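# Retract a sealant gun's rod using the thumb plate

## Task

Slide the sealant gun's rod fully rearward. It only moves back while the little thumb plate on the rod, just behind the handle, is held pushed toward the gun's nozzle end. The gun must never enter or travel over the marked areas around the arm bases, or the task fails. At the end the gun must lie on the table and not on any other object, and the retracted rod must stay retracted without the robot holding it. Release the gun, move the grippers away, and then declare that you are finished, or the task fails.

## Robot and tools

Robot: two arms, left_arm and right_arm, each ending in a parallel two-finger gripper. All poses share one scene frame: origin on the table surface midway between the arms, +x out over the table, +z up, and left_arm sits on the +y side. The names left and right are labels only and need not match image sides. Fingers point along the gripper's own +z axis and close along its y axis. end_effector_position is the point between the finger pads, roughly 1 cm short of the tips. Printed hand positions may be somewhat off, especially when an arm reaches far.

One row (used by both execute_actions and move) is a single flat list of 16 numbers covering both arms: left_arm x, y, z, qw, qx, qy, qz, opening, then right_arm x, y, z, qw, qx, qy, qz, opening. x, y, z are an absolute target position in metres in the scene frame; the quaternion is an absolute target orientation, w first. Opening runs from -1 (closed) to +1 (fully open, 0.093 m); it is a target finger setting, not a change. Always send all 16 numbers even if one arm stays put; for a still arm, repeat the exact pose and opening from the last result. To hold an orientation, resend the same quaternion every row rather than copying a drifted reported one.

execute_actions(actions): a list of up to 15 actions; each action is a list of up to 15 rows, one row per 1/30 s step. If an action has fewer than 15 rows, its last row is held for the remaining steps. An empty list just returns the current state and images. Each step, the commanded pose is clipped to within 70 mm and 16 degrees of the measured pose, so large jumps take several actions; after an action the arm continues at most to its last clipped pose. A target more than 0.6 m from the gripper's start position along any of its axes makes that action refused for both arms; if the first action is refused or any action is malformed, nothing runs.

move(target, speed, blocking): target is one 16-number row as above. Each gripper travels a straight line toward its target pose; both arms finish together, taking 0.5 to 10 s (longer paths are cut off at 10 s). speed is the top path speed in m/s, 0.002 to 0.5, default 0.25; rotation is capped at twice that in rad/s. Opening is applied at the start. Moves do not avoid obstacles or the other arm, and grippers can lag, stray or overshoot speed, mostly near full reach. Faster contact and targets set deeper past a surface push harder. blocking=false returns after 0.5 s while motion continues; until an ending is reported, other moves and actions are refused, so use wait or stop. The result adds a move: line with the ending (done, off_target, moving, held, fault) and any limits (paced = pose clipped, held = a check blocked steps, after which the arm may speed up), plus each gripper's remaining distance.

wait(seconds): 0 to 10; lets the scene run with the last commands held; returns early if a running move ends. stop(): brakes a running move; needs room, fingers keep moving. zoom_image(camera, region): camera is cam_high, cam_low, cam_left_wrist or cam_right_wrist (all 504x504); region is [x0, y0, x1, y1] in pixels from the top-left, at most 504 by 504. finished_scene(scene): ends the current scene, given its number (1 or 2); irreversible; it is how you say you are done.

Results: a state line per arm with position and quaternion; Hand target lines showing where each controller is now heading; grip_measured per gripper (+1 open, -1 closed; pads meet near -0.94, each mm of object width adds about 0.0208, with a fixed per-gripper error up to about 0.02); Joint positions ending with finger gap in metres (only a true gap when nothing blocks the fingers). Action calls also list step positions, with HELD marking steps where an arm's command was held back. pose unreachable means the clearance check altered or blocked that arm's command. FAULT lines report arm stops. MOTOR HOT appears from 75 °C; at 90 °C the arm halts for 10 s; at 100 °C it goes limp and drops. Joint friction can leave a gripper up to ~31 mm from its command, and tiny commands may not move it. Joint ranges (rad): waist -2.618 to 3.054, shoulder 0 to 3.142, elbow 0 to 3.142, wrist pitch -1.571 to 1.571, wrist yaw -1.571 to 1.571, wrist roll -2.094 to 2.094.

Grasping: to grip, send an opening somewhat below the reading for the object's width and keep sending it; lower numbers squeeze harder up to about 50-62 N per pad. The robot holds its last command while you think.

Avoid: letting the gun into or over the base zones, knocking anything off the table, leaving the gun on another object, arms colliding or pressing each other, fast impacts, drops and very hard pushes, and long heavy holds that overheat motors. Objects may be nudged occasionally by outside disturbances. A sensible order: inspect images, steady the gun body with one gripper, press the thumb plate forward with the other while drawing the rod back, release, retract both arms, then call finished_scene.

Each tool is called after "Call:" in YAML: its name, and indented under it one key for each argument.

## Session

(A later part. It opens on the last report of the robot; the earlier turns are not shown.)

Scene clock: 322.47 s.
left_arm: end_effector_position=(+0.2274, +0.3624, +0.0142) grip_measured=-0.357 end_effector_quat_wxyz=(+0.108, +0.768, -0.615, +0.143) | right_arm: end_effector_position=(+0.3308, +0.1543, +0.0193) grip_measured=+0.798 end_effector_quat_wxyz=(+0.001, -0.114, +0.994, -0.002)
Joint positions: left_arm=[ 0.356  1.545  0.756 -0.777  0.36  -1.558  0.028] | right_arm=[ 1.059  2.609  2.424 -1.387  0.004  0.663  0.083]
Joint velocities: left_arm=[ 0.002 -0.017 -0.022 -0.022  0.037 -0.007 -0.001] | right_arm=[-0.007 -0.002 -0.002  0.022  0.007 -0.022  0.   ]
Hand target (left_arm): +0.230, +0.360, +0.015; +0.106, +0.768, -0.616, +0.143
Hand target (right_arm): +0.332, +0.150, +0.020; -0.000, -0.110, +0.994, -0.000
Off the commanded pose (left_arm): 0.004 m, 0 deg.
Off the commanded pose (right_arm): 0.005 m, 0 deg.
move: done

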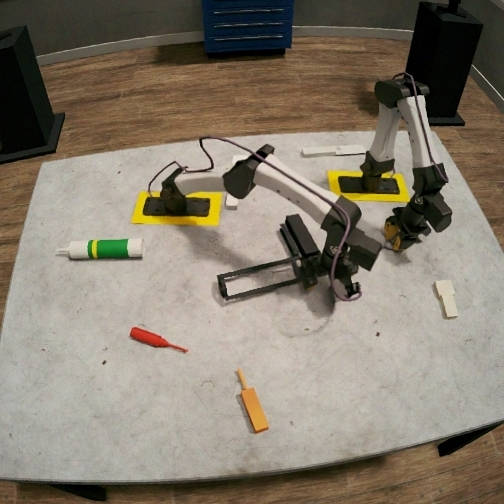

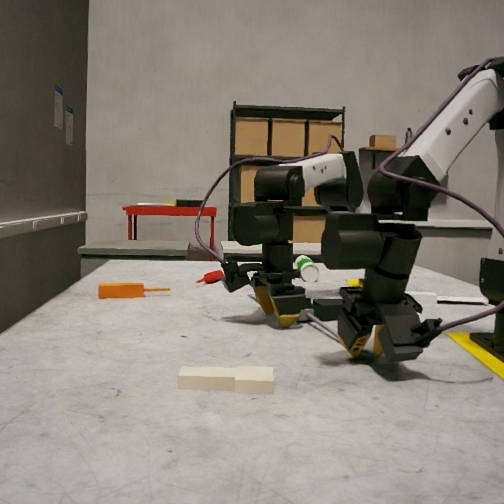

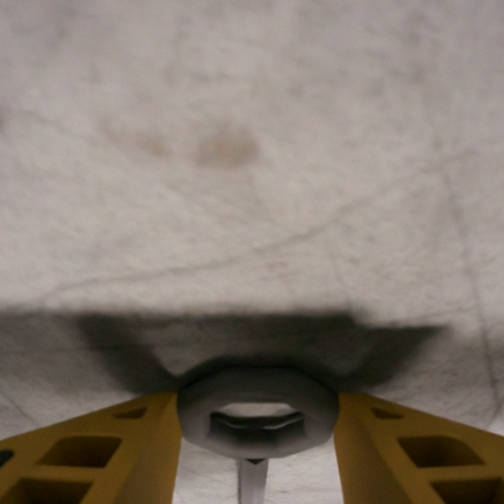

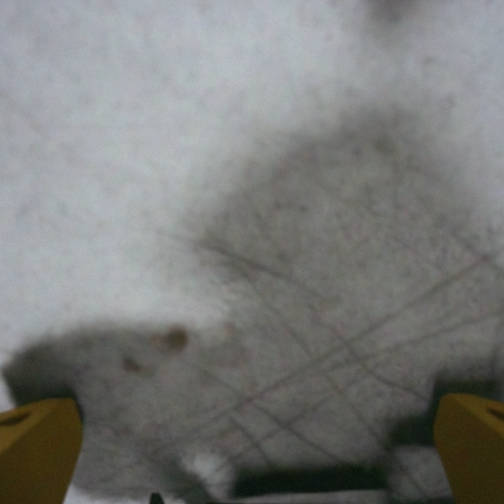

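Call:
move:
  target: [0.23,0.36,0.0147,0.106,0.768,-0.616,0.143,-0.7,0.33,0.152,0.045,0,-0.11,0.994,0,0.7]
  speed: 0.08

Call:
move:
  target: [0.23,0.36,0.0147,0.106,0.768,-0.616,0.143,-0.7,0.317,0.148,0.04,0,-0.11,0.994,0,0.7]
  speed: 0.05

Call:
move:
  target: [0.23,0.36,0.0147,0.106,0.768,-0.616,0.143,-0.7,0.317,0.148,0.018,0,-0.11,0.994,0,0.7]
  speed: 0.04

Call:
move:
  target: [0.23,0.36,0.0147,0.106,0.768,-0.616,0.143,-0.7,0.317,0.148,0.018,0,-0.11,0.994,0,-0.3]

Scene clock: 328.73 s.
left_arm: end_effector_position=(+0.2274, +0.3624, +0.0142) grip_measured=-0.357 end_effector_quat_wxyz=(+0.108, +0.768, -0.615, +0.143) | right_arm: end_effector_position=(+0.3296, +0.1526, +0.0392) grip_measured=+0.702 end_effector_quat_wxyz=(+0.001, -0.114, +0.994, -0.003)
Joint positions: left_arm=[ 0.356  1.545  0.756 -0.777  0.36  -1.558  0.028] | right_arm=[ 1.059  2.609  2.504 -1.467  0.006  0.663  0.079]
Joint velocities: left_arm=[-0.027 -0.002 -0.002  0.007 -0.037 -0.007  0.   ] | right_arm=[-0.017 -0.002 -0.012  0.007  0.081  0.037 -0.001]
Hand target (left_arm): +0.230, +0.360, +0.015; +0.106, +0.768, -0.616, +0.143
Hand target (right_arm): +0.330, +0.152, +0.045; +0.000, -0.110, +0.994, +0.000
Off the commanded pose (left_arm): 0.004 m, 0 deg.
Off the commanded pose (right_arm): 0.006 m, 1 deg.
move: done

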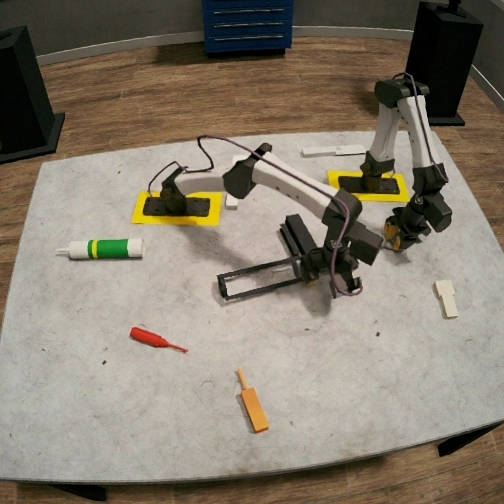

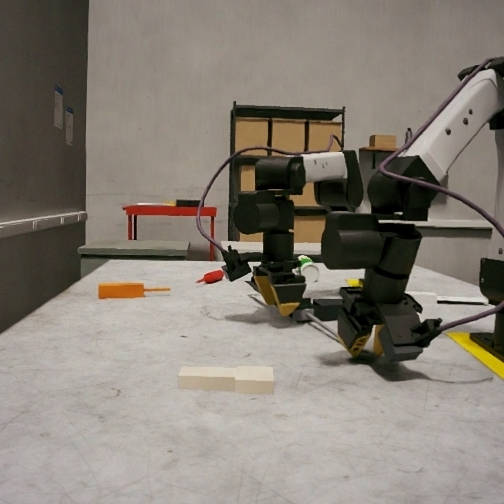

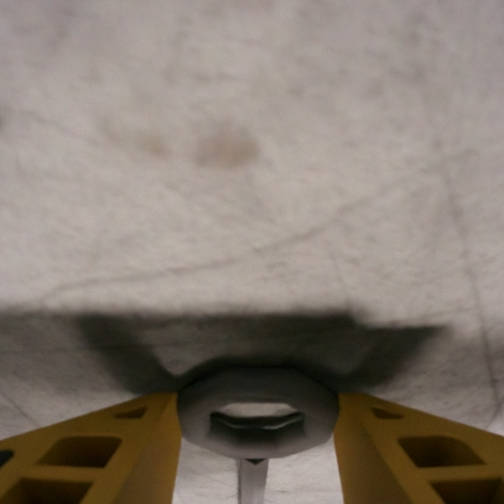

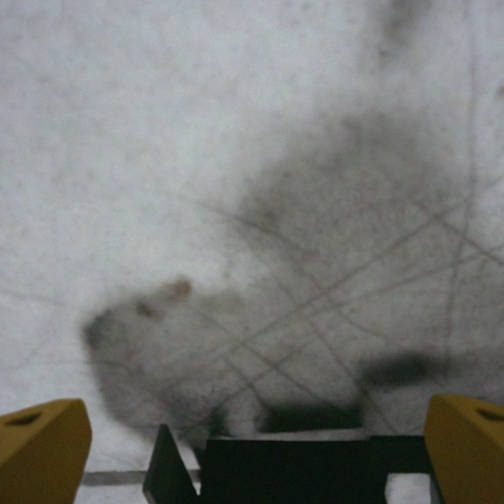

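Scene clock: 329.60 s.
left_arm: end_effector_position=(+0.2274, +0.3624, +0.0142) grip_measured=-0.357 end_effector_quat_wxyz=(+0.108, +0.768, -0.615, +0.143) | right_arm: end_effector_position=(+0.3223, +0.1436, +0.0389) grip_measured=+0.702 end_effector_quat_wxyz=(-0.002, -0.108, +0.994, -0.006)
Joint positions: left_arm=[ 0.356  1.545  0.756 -0.777  0.36  -1.558  0.028] | right_arm=[ 1.059  2.531  2.356 -1.406  0.006  0.675  0.079]
Joint velocities: left_arm=[-0.002  0.012 -0.007  0.007  0.051 -0.037 -0.002] | right_arm=[ 0.007 -0.002 -0.012  0.022  0.066  0.007  0.   ]
Hand target (left_arm): +0.230, +0.360, +0.015; +0.106, +0.768, -0.616, +0.143
Hand target (right_arm): +0.317, +0.148, +0.040; -0.000, -0.110, +0.994, -0.000
Off the commanded pose (left_arm): 0.004 m, 0 deg.
Off the commanded pose (right_arm): 0.007 m, 1 deg.
move: done

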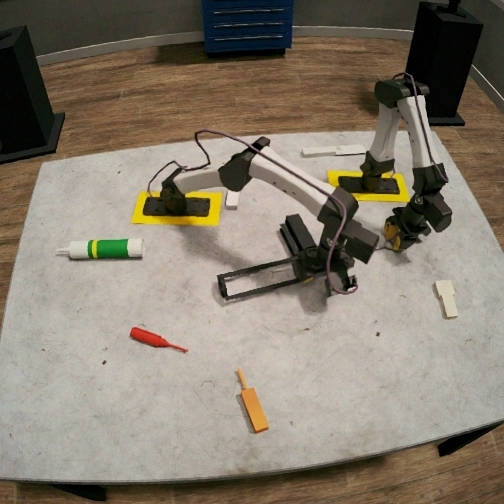

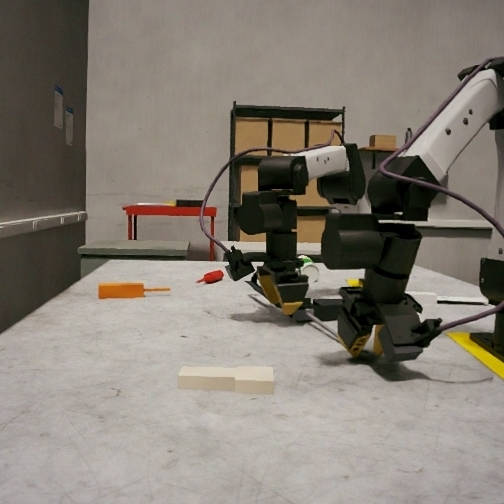

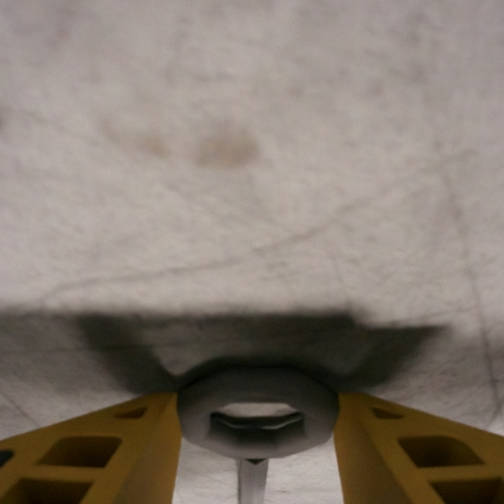

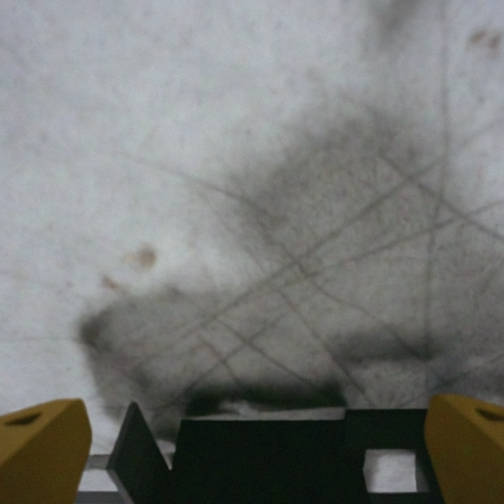

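Scene clock: 330.37 s.
left_arm: end_effector_position=(+0.2274, +0.3624, +0.0142) grip_measured=-0.357 end_effector_quat_wxyz=(+0.109, +0.768, -0.615, +0.143) | right_arm: end_effector_position=(+0.3229, +0.1442, +0.0365) grip_measured=+0.702 end_effector_quat_wxyz=(+0.007, -0.107, +0.994, +0.003)
Joint positions: left_arm=[ 0.356  1.545  0.756 -0.777  0.36  -1.559  0.028] | right_arm=[ 1.059  2.494  2.278 -1.34   0.006  0.676  0.079]
Joint velocities: left_arm=[-0.007 -0.022 -0.012 -0.051 -0.051 -0.11   0.001] | right_arm=[ 0.012 -0.017 -0.012  0.007 -0.022  0.022 -0.001]
Hand target (left_arm): +0.230, +0.360, +0.015; +0.106, +0.768, -0.616, +0.143
Hand target (right_arm): +0.317, +0.148, +0.019; -0.001, -0.110, +0.994, -0.000
Off the commanded pose (left_arm): 0.004 m, 0 deg.
Off the commanded pose (right_arm): 0.020 m, 1 deg.
move: off_target (right_arm)

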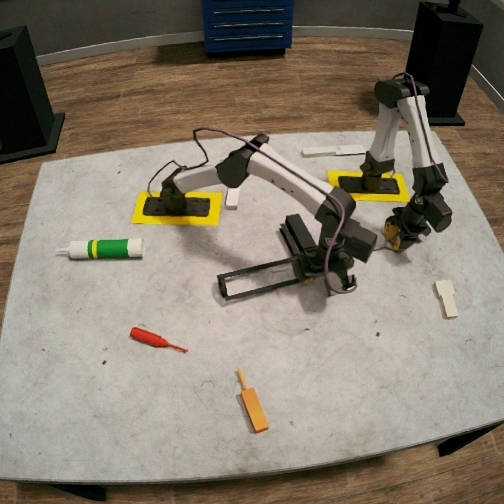

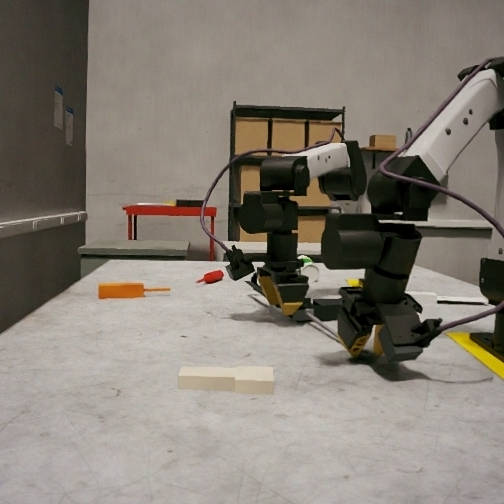

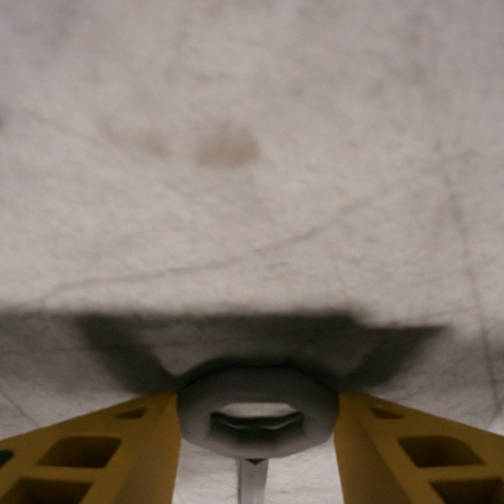

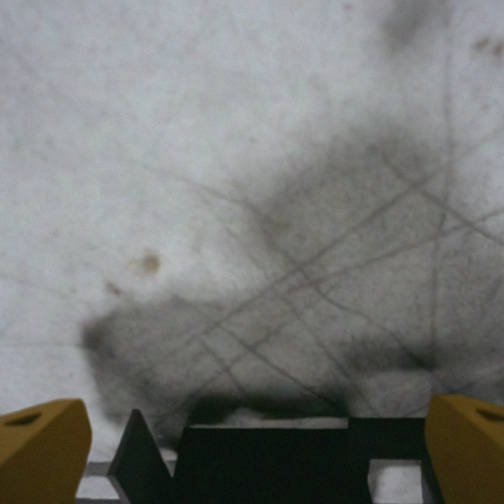

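Scene clock: 331.10 s.
left_arm: end_effector_position=(+0.2274, +0.3624, +0.0142) grip_measured=-0.357 end_effector_quat_wxyz=(+0.108, +0.768, -0.615, +0.143) | right_arm: end_effector_position=(+0.3251, +0.1458, +0.0329) grip_measured=-0.298 end_effector_quat_wxyz=(+0.013, -0.107, +0.994, +0.006)
Joint positions: left_arm=[ 0.356  1.545  0.756 -0.777  0.36  -1.558  0.028] | right_arm=[ 1.059  2.493  2.261 -1.314  0.01   0.676  0.031]
Joint velocities: left_arm=[-0.017 -0.012  0.007  0.007  0.007 -0.037  0.   ] | right_arm=[-0.007 -0.007 -0.012  0.007 -0.066  0.007 -0.   ]
Hand target (left_arm): +0.230, +0.360, +0.015; +0.106, +0.768, -0.616, +0.143
Hand target (right_arm): +0.317, +0.148, +0.018; -0.000, -0.110, +0.994, -0.000
Off the commanded pose (left_arm): 0.004 m, 0 deg.
Off the commanded pose (right_arm): 0.017 m, 2 deg.
move: off_target (right_arm)

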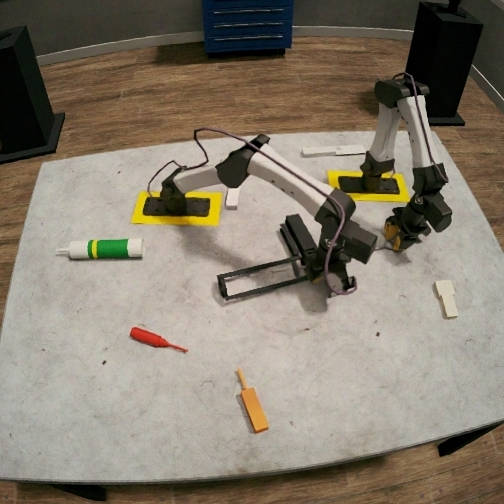

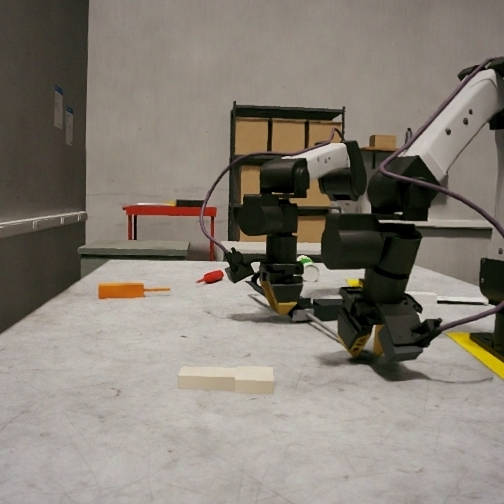

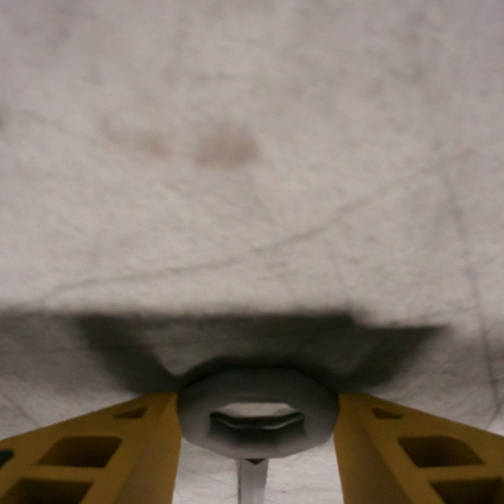

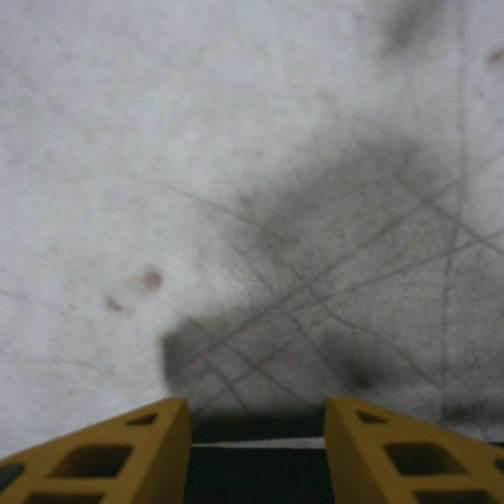

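Call:
move:
  target: [0.23,0.36,0.0147,0.106,0.768,-0.616,0.143,-0.7,0.322,0.148,0.066,0,-0.11,0.994,0,0.5]
  speed: 0.08

Call:
move:
  target: [0.23,0.36,0.0147,0.106,0.768,-0.616,0.143,-0.7,0.304,0.158,0.058,0,0.19,0.982,0,0.15]
  speed: 0.15

Call:
move:
  target: [0.23,0.36,0.0147,0.106,0.768,-0.616,0.143,-0.7,0.304,0.158,0.025,0,0.19,0.982,0,0.15]
  speed: 0.04

Scene clock: 337.30 s.
left_arm: end_effector_position=(+0.2289, +0.3588, +0.0150) grip_measured=-0.357 end_effector_quat_wxyz=(+0.111, +0.765, -0.616, +0.148) | right_arm: end_effector_position=(+0.3204, +0.1506, +0.0718) grip_measured=+0.498 end_effector_quat_wxyz=(+0.005, -0.110, +0.994, +0.011)
Joint positions: left_arm=[ 0.348  1.545  0.756 -0.772  0.373 -1.562  0.028] | right_arm=[ 1.066  2.534  2.493 -1.507 -0.008  0.677  0.069]
Joint velocities: left_arm=[-0.017 -0.002 -0.002  0.022 -0.066  0.066  0.001] | right_arm=[-0.002  0.012  0.017 -0.007 -0.037 -0.007 -0.   ]
Hand target (left_arm): +0.230, +0.360, +0.015; +0.106, +0.768, -0.616, +0.143
Hand target (right_arm): +0.322, +0.147, +0.066; +0.000, -0.110, +0.994, +0.001
Off the commanded pose (left_arm): 0.002 m, 1 deg.
Off the commanded pose (right_arm): 0.007 m, 1 deg.
move: done

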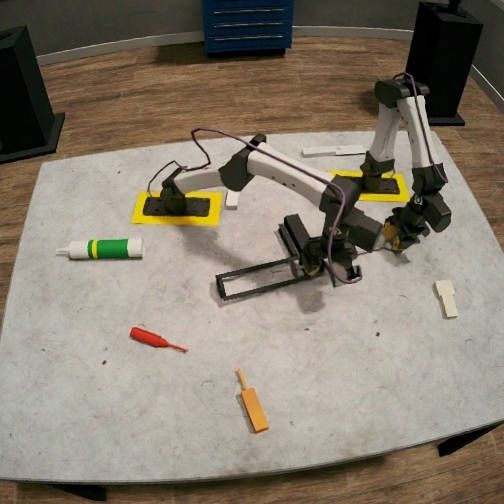

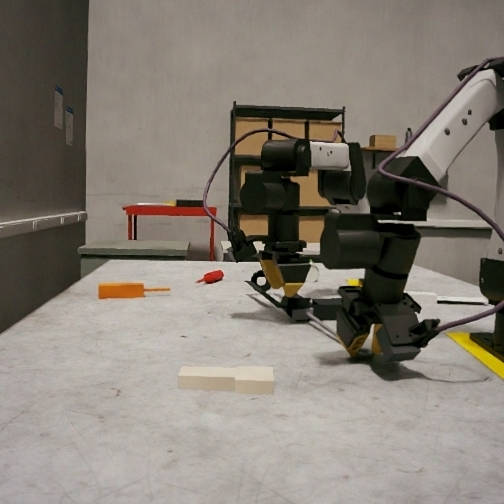

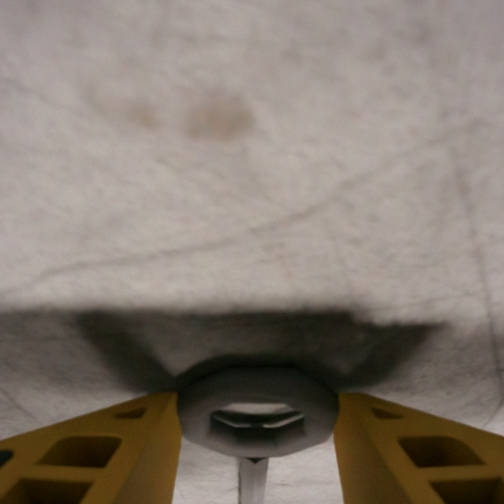

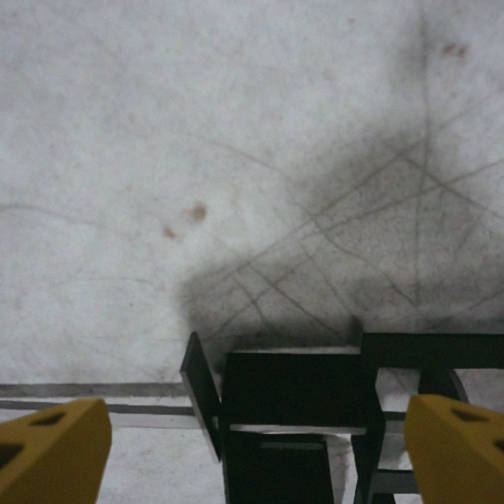

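Scene clock: 339.80 s.
left_arm: end_effector_position=(+0.2289, +0.3588, +0.0150) grip_measured=-0.357 end_effector_quat_wxyz=(+0.111, +0.765, -0.616, +0.148) | right_arm: end_effector_position=(+0.3072, +0.1558, +0.0608) grip_measured=+0.152 end_effector_quat_wxyz=(-0.004, +0.191, +0.982, +0.001)
Joint positions: left_arm=[ 0.348  1.545  0.756 -0.772  0.373 -1.562  0.028] | right_arm=[ 1.094  2.534  2.449 -1.486 -0.008  1.309  0.053]
Joint velocities: left_arm=[-0.007 -0.002  0.017 -0.007 -0.095  0.125  0.001] | right_arm=[-0.007 -0.012 -0.002 -0.007 -0.066 -0.007  0.001]
Hand target (left_arm): +0.230, +0.360, +0.015; +0.106, +0.768, -0.616, +0.143
Hand target (right_arm): +0.304, +0.158, +0.058; -0.001, +0.190, +0.982, -0.000
Off the commanded pose (left_arm): 0.002 m, 1 deg.
Off the commanded pose (right_arm): 0.005 m, 0 deg.
move: done

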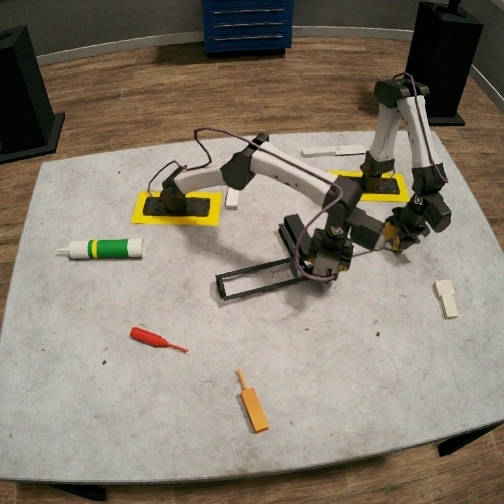

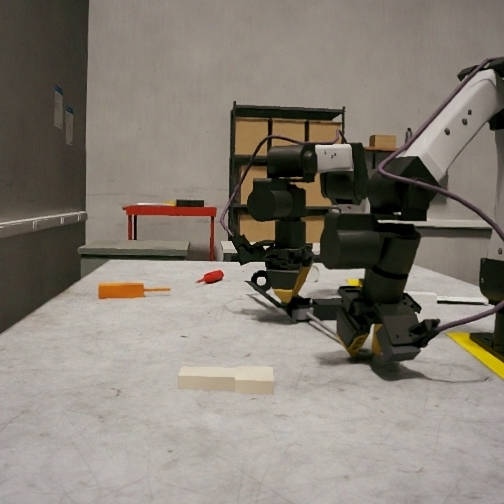

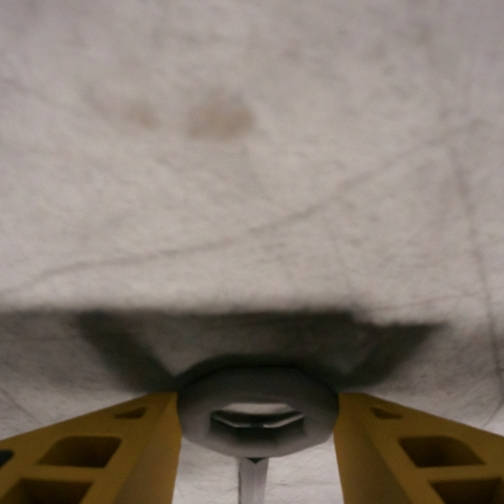

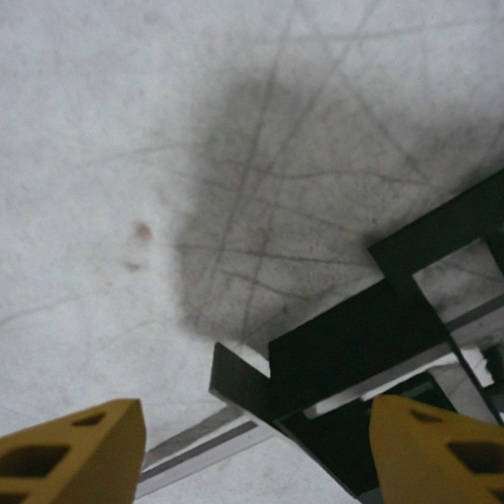

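Scene clock: 340.93 s.
left_arm: end_effector_position=(+0.2289, +0.3589, +0.0150) grip_measured=-0.357 end_effector_quat_wxyz=(+0.111, +0.766, -0.616, +0.148) | right_arm: end_effector_position=(+0.3065, +0.1547, +0.0492) grip_measured=+0.152 end_effector_quat_wxyz=(+0.000, +0.192, +0.981, +0.009)
Joint positions: left_arm=[ 0.348  1.545  0.756 -0.772  0.373 -1.563  0.028] | right_arm=[ 1.094  2.483  2.309 -1.38  -0.008  1.313  0.053]
Joint velocities: left_arm=[-0.012 -0.007 -0.017 -0.066 -0.066 -0.037 -0.   ] | right_arm=[ 0.017  0.017 -0.027 -0.022 -0.037 -0.051 -0.001]
Hand target (left_arm): +0.230, +0.360, +0.015; +0.106, +0.768, -0.616, +0.143
Hand target (right_arm): +0.304, +0.157, +0.026; -0.000, +0.190, +0.982, -0.001
Off the commanded pose (left_arm): 0.002 m, 1 deg.
Off the commanded pose (right_arm): 0.025 m, 1 deg.
move: off_target (right_arm)

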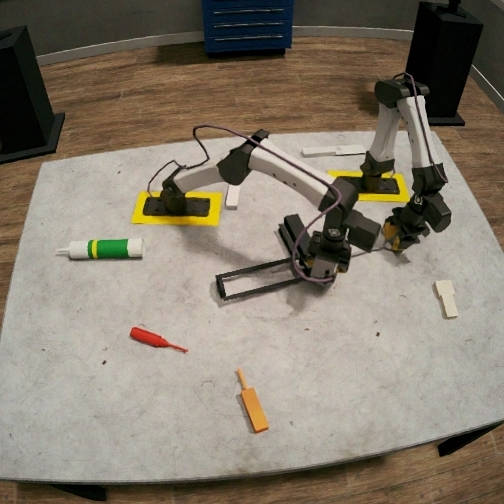

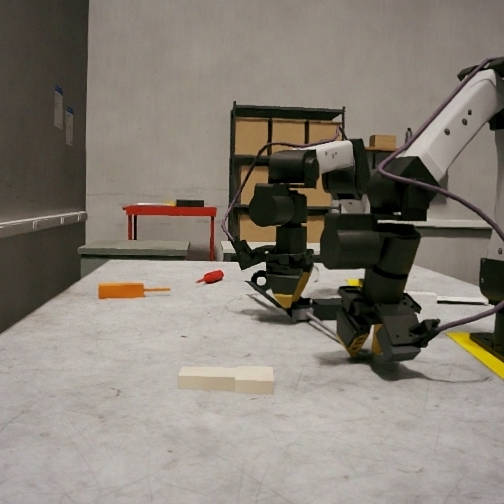

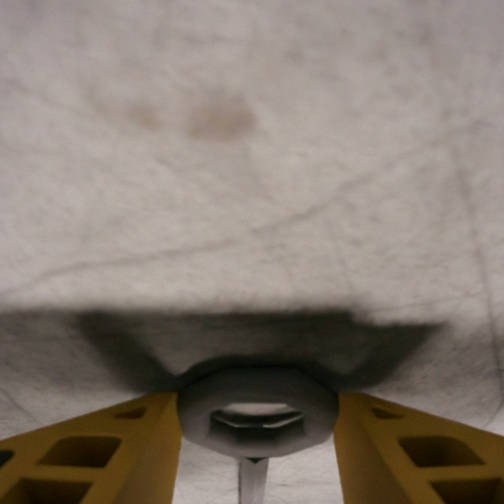

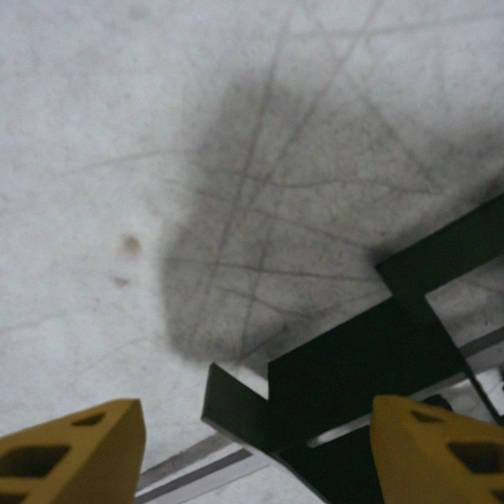

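Call:
move:
  target: [0.23,0.36,0.0147,0.106,0.768,-0.616,0.143,-0.7,0.314,0.148,0.035,0,0.19,0.982,0,0.15]
  speed: 0.01

Call:
move:
  target: [0.23,0.36,0.0147,0.106,0.768,-0.616,0.143,-0.7,0.3,0.145,0.035,0,0.19,0.982,0,0.15]
  speed: 0.01

Scene clock: 346.33 s.
left_arm: end_effector_position=(+0.2289, +0.3589, +0.0150) grip_measured=-0.357 end_effector_quat_wxyz=(+0.111, +0.766, -0.616, +0.148) | right_arm: end_effector_position=(+0.3065, +0.1546, +0.0506) grip_measured=+0.152 end_effector_quat_wxyz=(+0.001, +0.186, +0.983, +0.010)
Joint positions: left_arm=[ 0.348  1.545  0.756 -0.772  0.373 -1.563  0.028] | right_arm=[ 1.094  2.48   2.308 -1.381 -0.008  1.299  0.053]
Joint velocities: left_arm=[-0.007  0.007  0.002  0.066 -0.037  0.022  0.001] | right_arm=[ 0.002 -0.007 -0.017 -0.022 -0.022  0.037  0.001]
Hand target (left_arm): +0.230, +0.360, +0.015; +0.106, +0.768, -0.616, +0.143
Hand target (right_arm): +0.314, +0.148, +0.035; -0.000, +0.190, +0.982, -0.001
Off the commanded pose (left_arm): 0.002 m, 1 deg.
Off the commanded pose (right_arm): 0.019 m, 1 deg.
move: off_target (right_arm)

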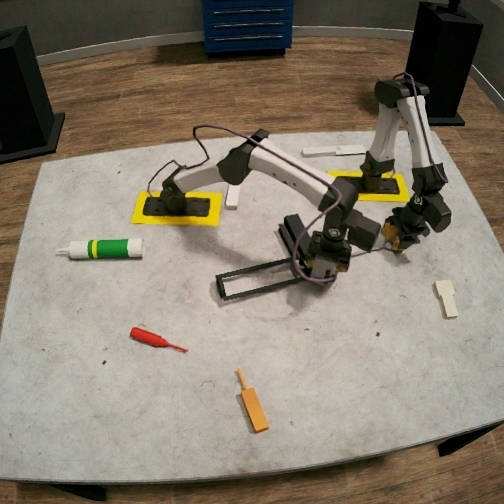

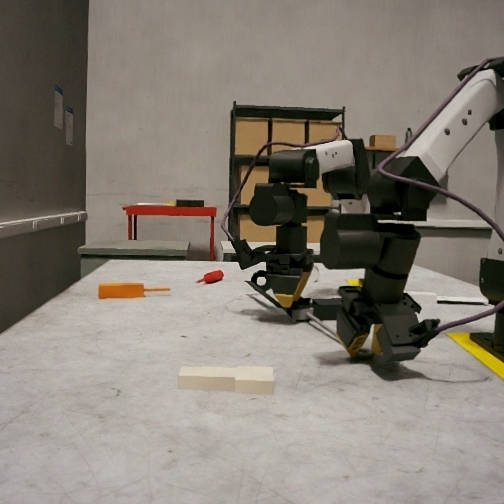

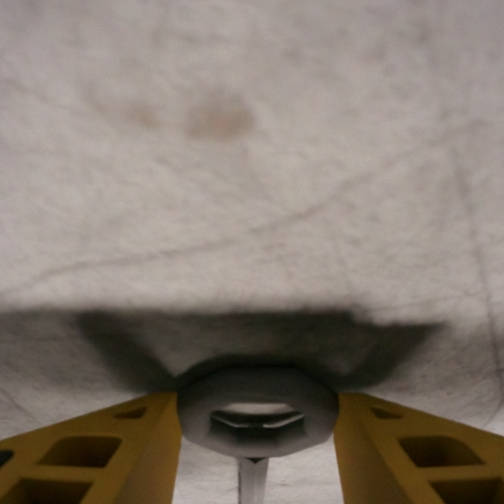

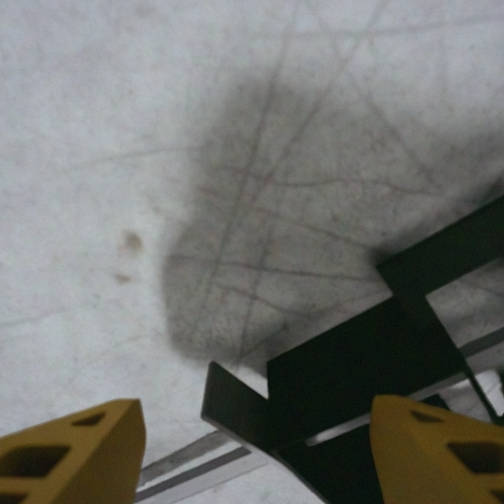

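Scene clock: 348.50 s.
left_arm: end_effector_position=(+0.2289, +0.3589, +0.0150) grip_measured=-0.357 end_effector_quat_wxyz=(+0.111, +0.766, -0.616, +0.148) | right_arm: end_effector_position=(+0.3060, +0.1542, +0.0510) grip_measured=+0.152 end_effector_quat_wxyz=(+0.008, +0.187, +0.982, +0.025)
Joint positions: left_arm=[ 0.348  1.545  0.756 -0.772  0.373 -1.563  0.028] | right_arm=[ 1.094  2.424  2.208 -1.303 -0.008  1.302  0.053]
Joint velocities: left_arm=[ 0.022  0.007 -0.017 -0.022  0.037 -0.037 -0.001] | right_arm=[ 0.002 -0.022 -0.012 -0.022 -0.007 -0.022  0.001]
Hand target (left_arm): +0.230, +0.360, +0.015; +0.106, +0.768, -0.616, +0.143
Hand target (right_arm): +0.300, +0.145, +0.035; -0.000, +0.190, +0.982, -0.000
Off the commanded pose (left_arm): 0.002 m, 1 deg.
Off the commanded pose (right_arm): 0.019 m, 3 deg.
move: off_target (right_arm)

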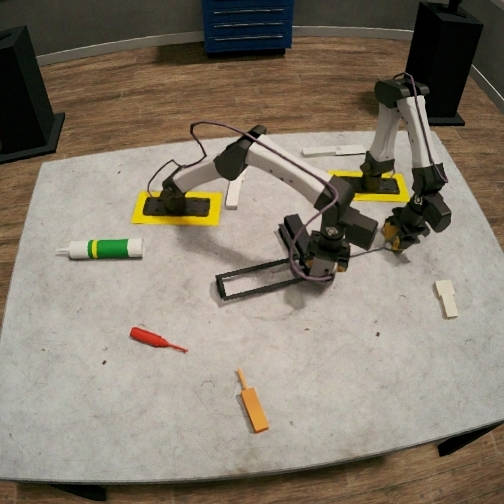

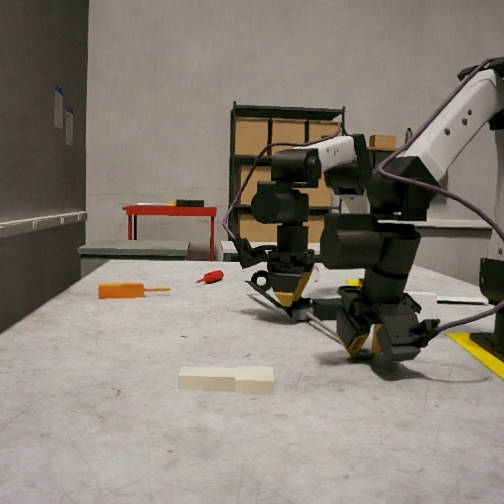

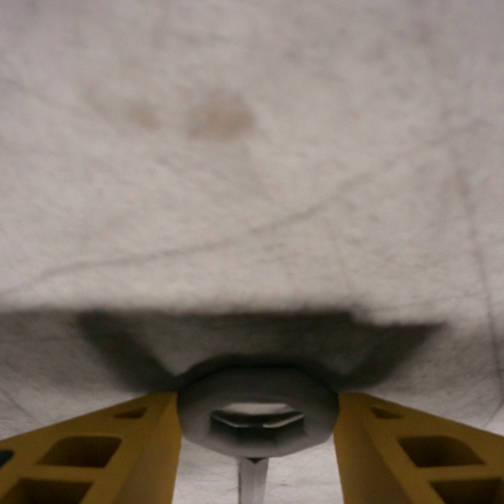

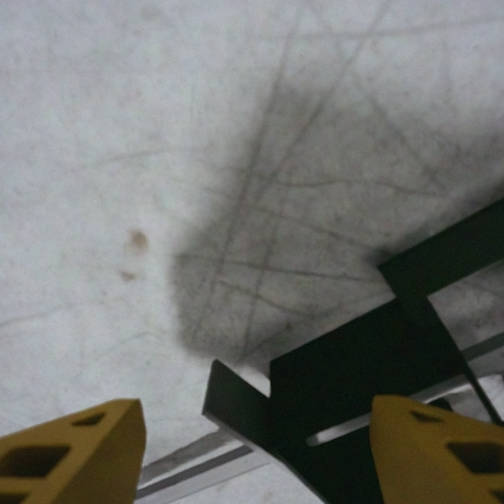

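Call:
move:
  target: [0.23,0.36,0.0147,0.106,0.768,-0.616,0.143,-0.7,0.306,0.152,0.068,0,0.19,0.982,0,0.15]
  speed: 0.08

Call:
move:
  target: [0.23,0.36,0.0147,0.106,0.768,-0.616,0.143,-0.7,0.316,0.125,0.058,0,-0.11,0.994,0,1]
  speed: 0.15

Call:
move:
  target: [0.23,0.36,0.0147,0.106,0.768,-0.616,0.143,-0.7,0.316,0.125,0.042,0,-0.11,0.994,0,1]
  speed: 0.04

Scene clock: 357.47 s.
left_arm: end_effector_position=(+0.2289, +0.3589, +0.0150) grip_measured=-0.357 end_effector_quat_wxyz=(+0.111, +0.766, -0.616, +0.148) | right_arm: end_effector_position=(+0.3059, +0.1540, +0.0748) grip_measured=+0.152 end_effector_quat_wxyz=(+0.002, +0.187, +0.982, +0.014)
Joint positions: left_arm=[ 0.348  1.545  0.756 -0.772  0.373 -1.563  0.028] | right_arm=[ 1.094  2.479  2.402 -1.467 -0.008  1.302  0.053]
Joint velocities: left_arm=[-0.017 -0.007 -0.007  0.051  0.022  0.037 -0.001] | right_arm=[-0.007 -0.022  0.002 -0.037  0.051 -0.037 -0.   ]
Hand target (left_arm): +0.230, +0.360, +0.015; +0.106, +0.768, -0.616, +0.143
Hand target (right_arm): +0.306, +0.152, +0.068; +0.000, +0.190, +0.982, +0.001
Off the commanded pose (left_arm): 0.002 m, 1 deg.
Off the commanded pose (right_arm): 0.007 m, 2 deg.
move: done

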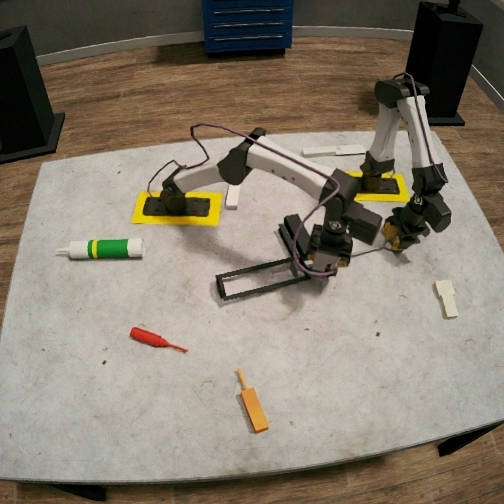

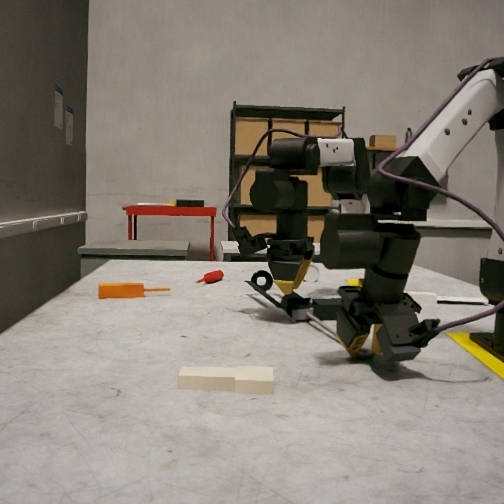

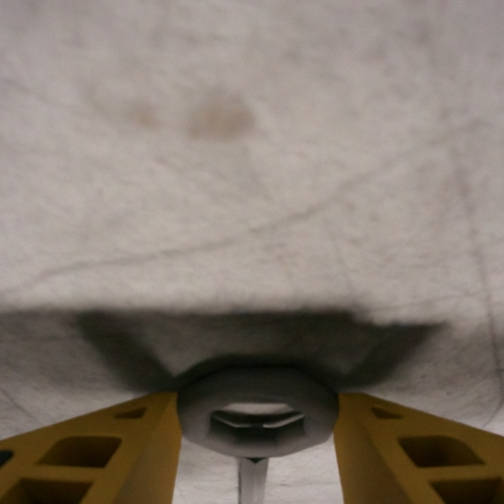

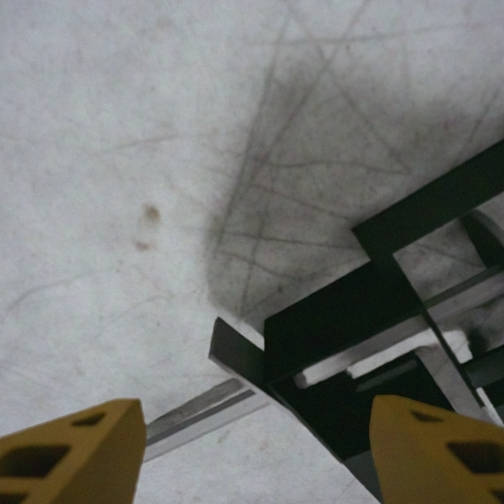

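Scene clock: 359.97 s.
left_arm: end_effector_position=(+0.2289, +0.3589, +0.0150) grip_measured=-0.357 end_effector_quat_wxyz=(+0.111, +0.765, -0.616, +0.148) | right_arm: end_effector_position=(+0.3120, +0.1298, +0.0564) grip_measured=+0.979 end_effector_quat_wxyz=(-0.007, -0.111, +0.994, -0.001)
Joint positions: left_arm=[ 0.348  1.545  0.756 -0.772  0.373 -1.562  0.028] | right_arm=[ 1.052  2.424  2.23  -1.388 -0.008  0.661  0.092]
Joint velocities: left_arm=[-0.022  0.007 -0.002 -0.066  0.051 -0.037 -0.   ] | right_arm=[-0.007 -0.002 -0.017  0.007  0.007 -0.022  0.   ]
Hand target (left_arm): +0.230, +0.360, +0.015; +0.106, +0.768, -0.616, +0.143
Hand target (right_arm): +0.317, +0.125, +0.058; -0.000, -0.110, +0.994, -0.001
Off the commanded pose (left_arm): 0.002 m, 1 deg.
Off the commanded pose (right_arm): 0.006 m, 1 deg.
move: done

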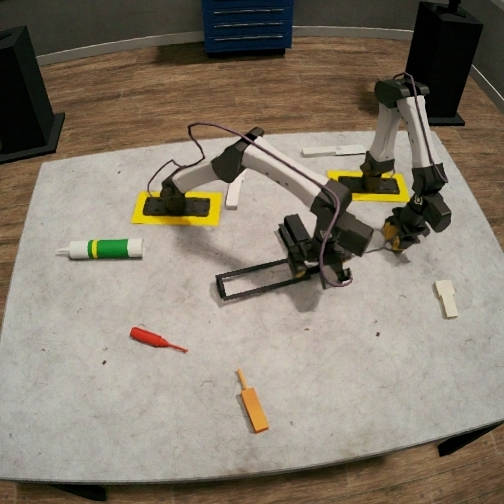

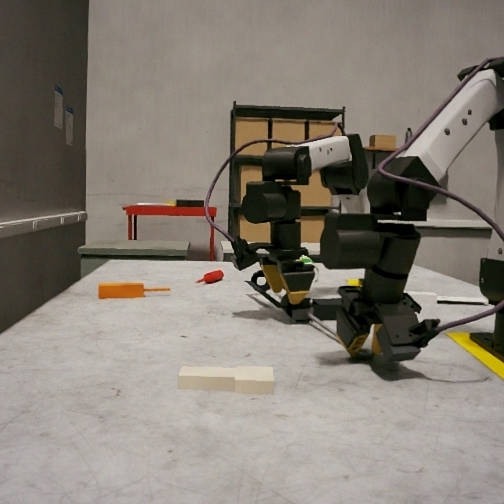

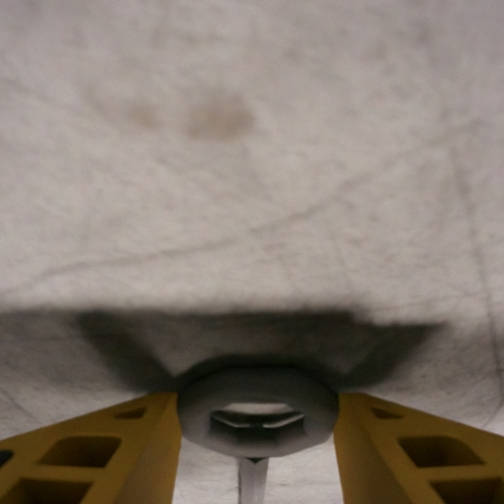

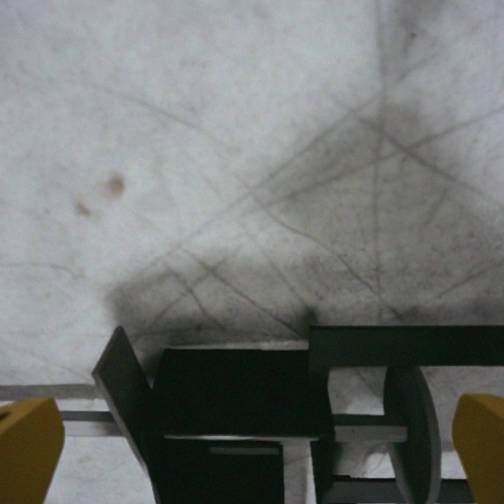

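Scene clock: 360.77 s.
left_arm: end_effector_position=(+0.2289, +0.3589, +0.0150) grip_measured=-0.357 end_effector_quat_wxyz=(+0.111, +0.766, -0.616, +0.148) | right_arm: end_effector_position=(+0.3106, +0.1279, +0.0389) grip_measured=+0.979 end_effector_quat_wxyz=(-0.010, -0.112, +0.994, -0.005)
Joint positions: left_arm=[ 0.348  1.545  0.756 -0.772  0.373 -1.563  0.028] | right_arm=[ 1.052  2.424  2.16  -1.328 -0.008  0.66   0.092]
Joint velocities: left_arm=[ 0.002  0.007 -0.022  0.022  0.081  0.066 -0.001] | right_arm=[-0.007  0.007 -0.022 -0.066 -0.022 -0.007  0.   ]
Hand target (left_arm): +0.230, +0.360, +0.015; +0.106, +0.768, -0.616, +0.143
Hand target (right_arm): +0.316, +0.125, +0.042; -0.000, -0.110, +0.994, -0.001
Off the commanded pose (left_arm): 0.002 m, 1 deg.
Off the commanded pose (right_arm): 0.007 m, 1 deg.
move: done

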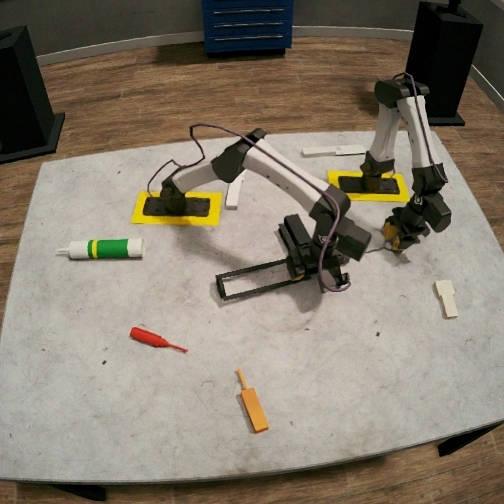

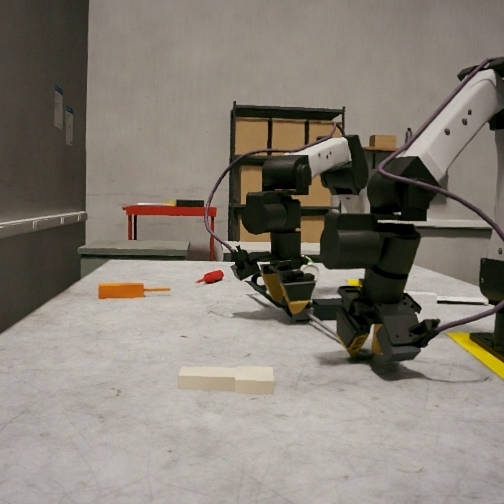

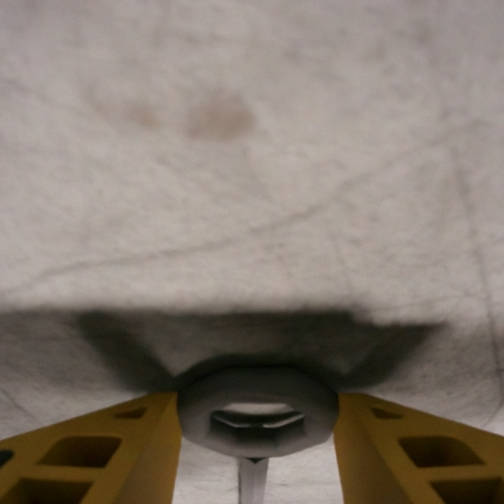

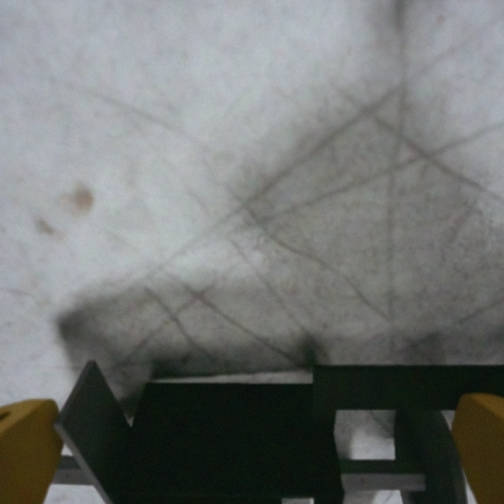

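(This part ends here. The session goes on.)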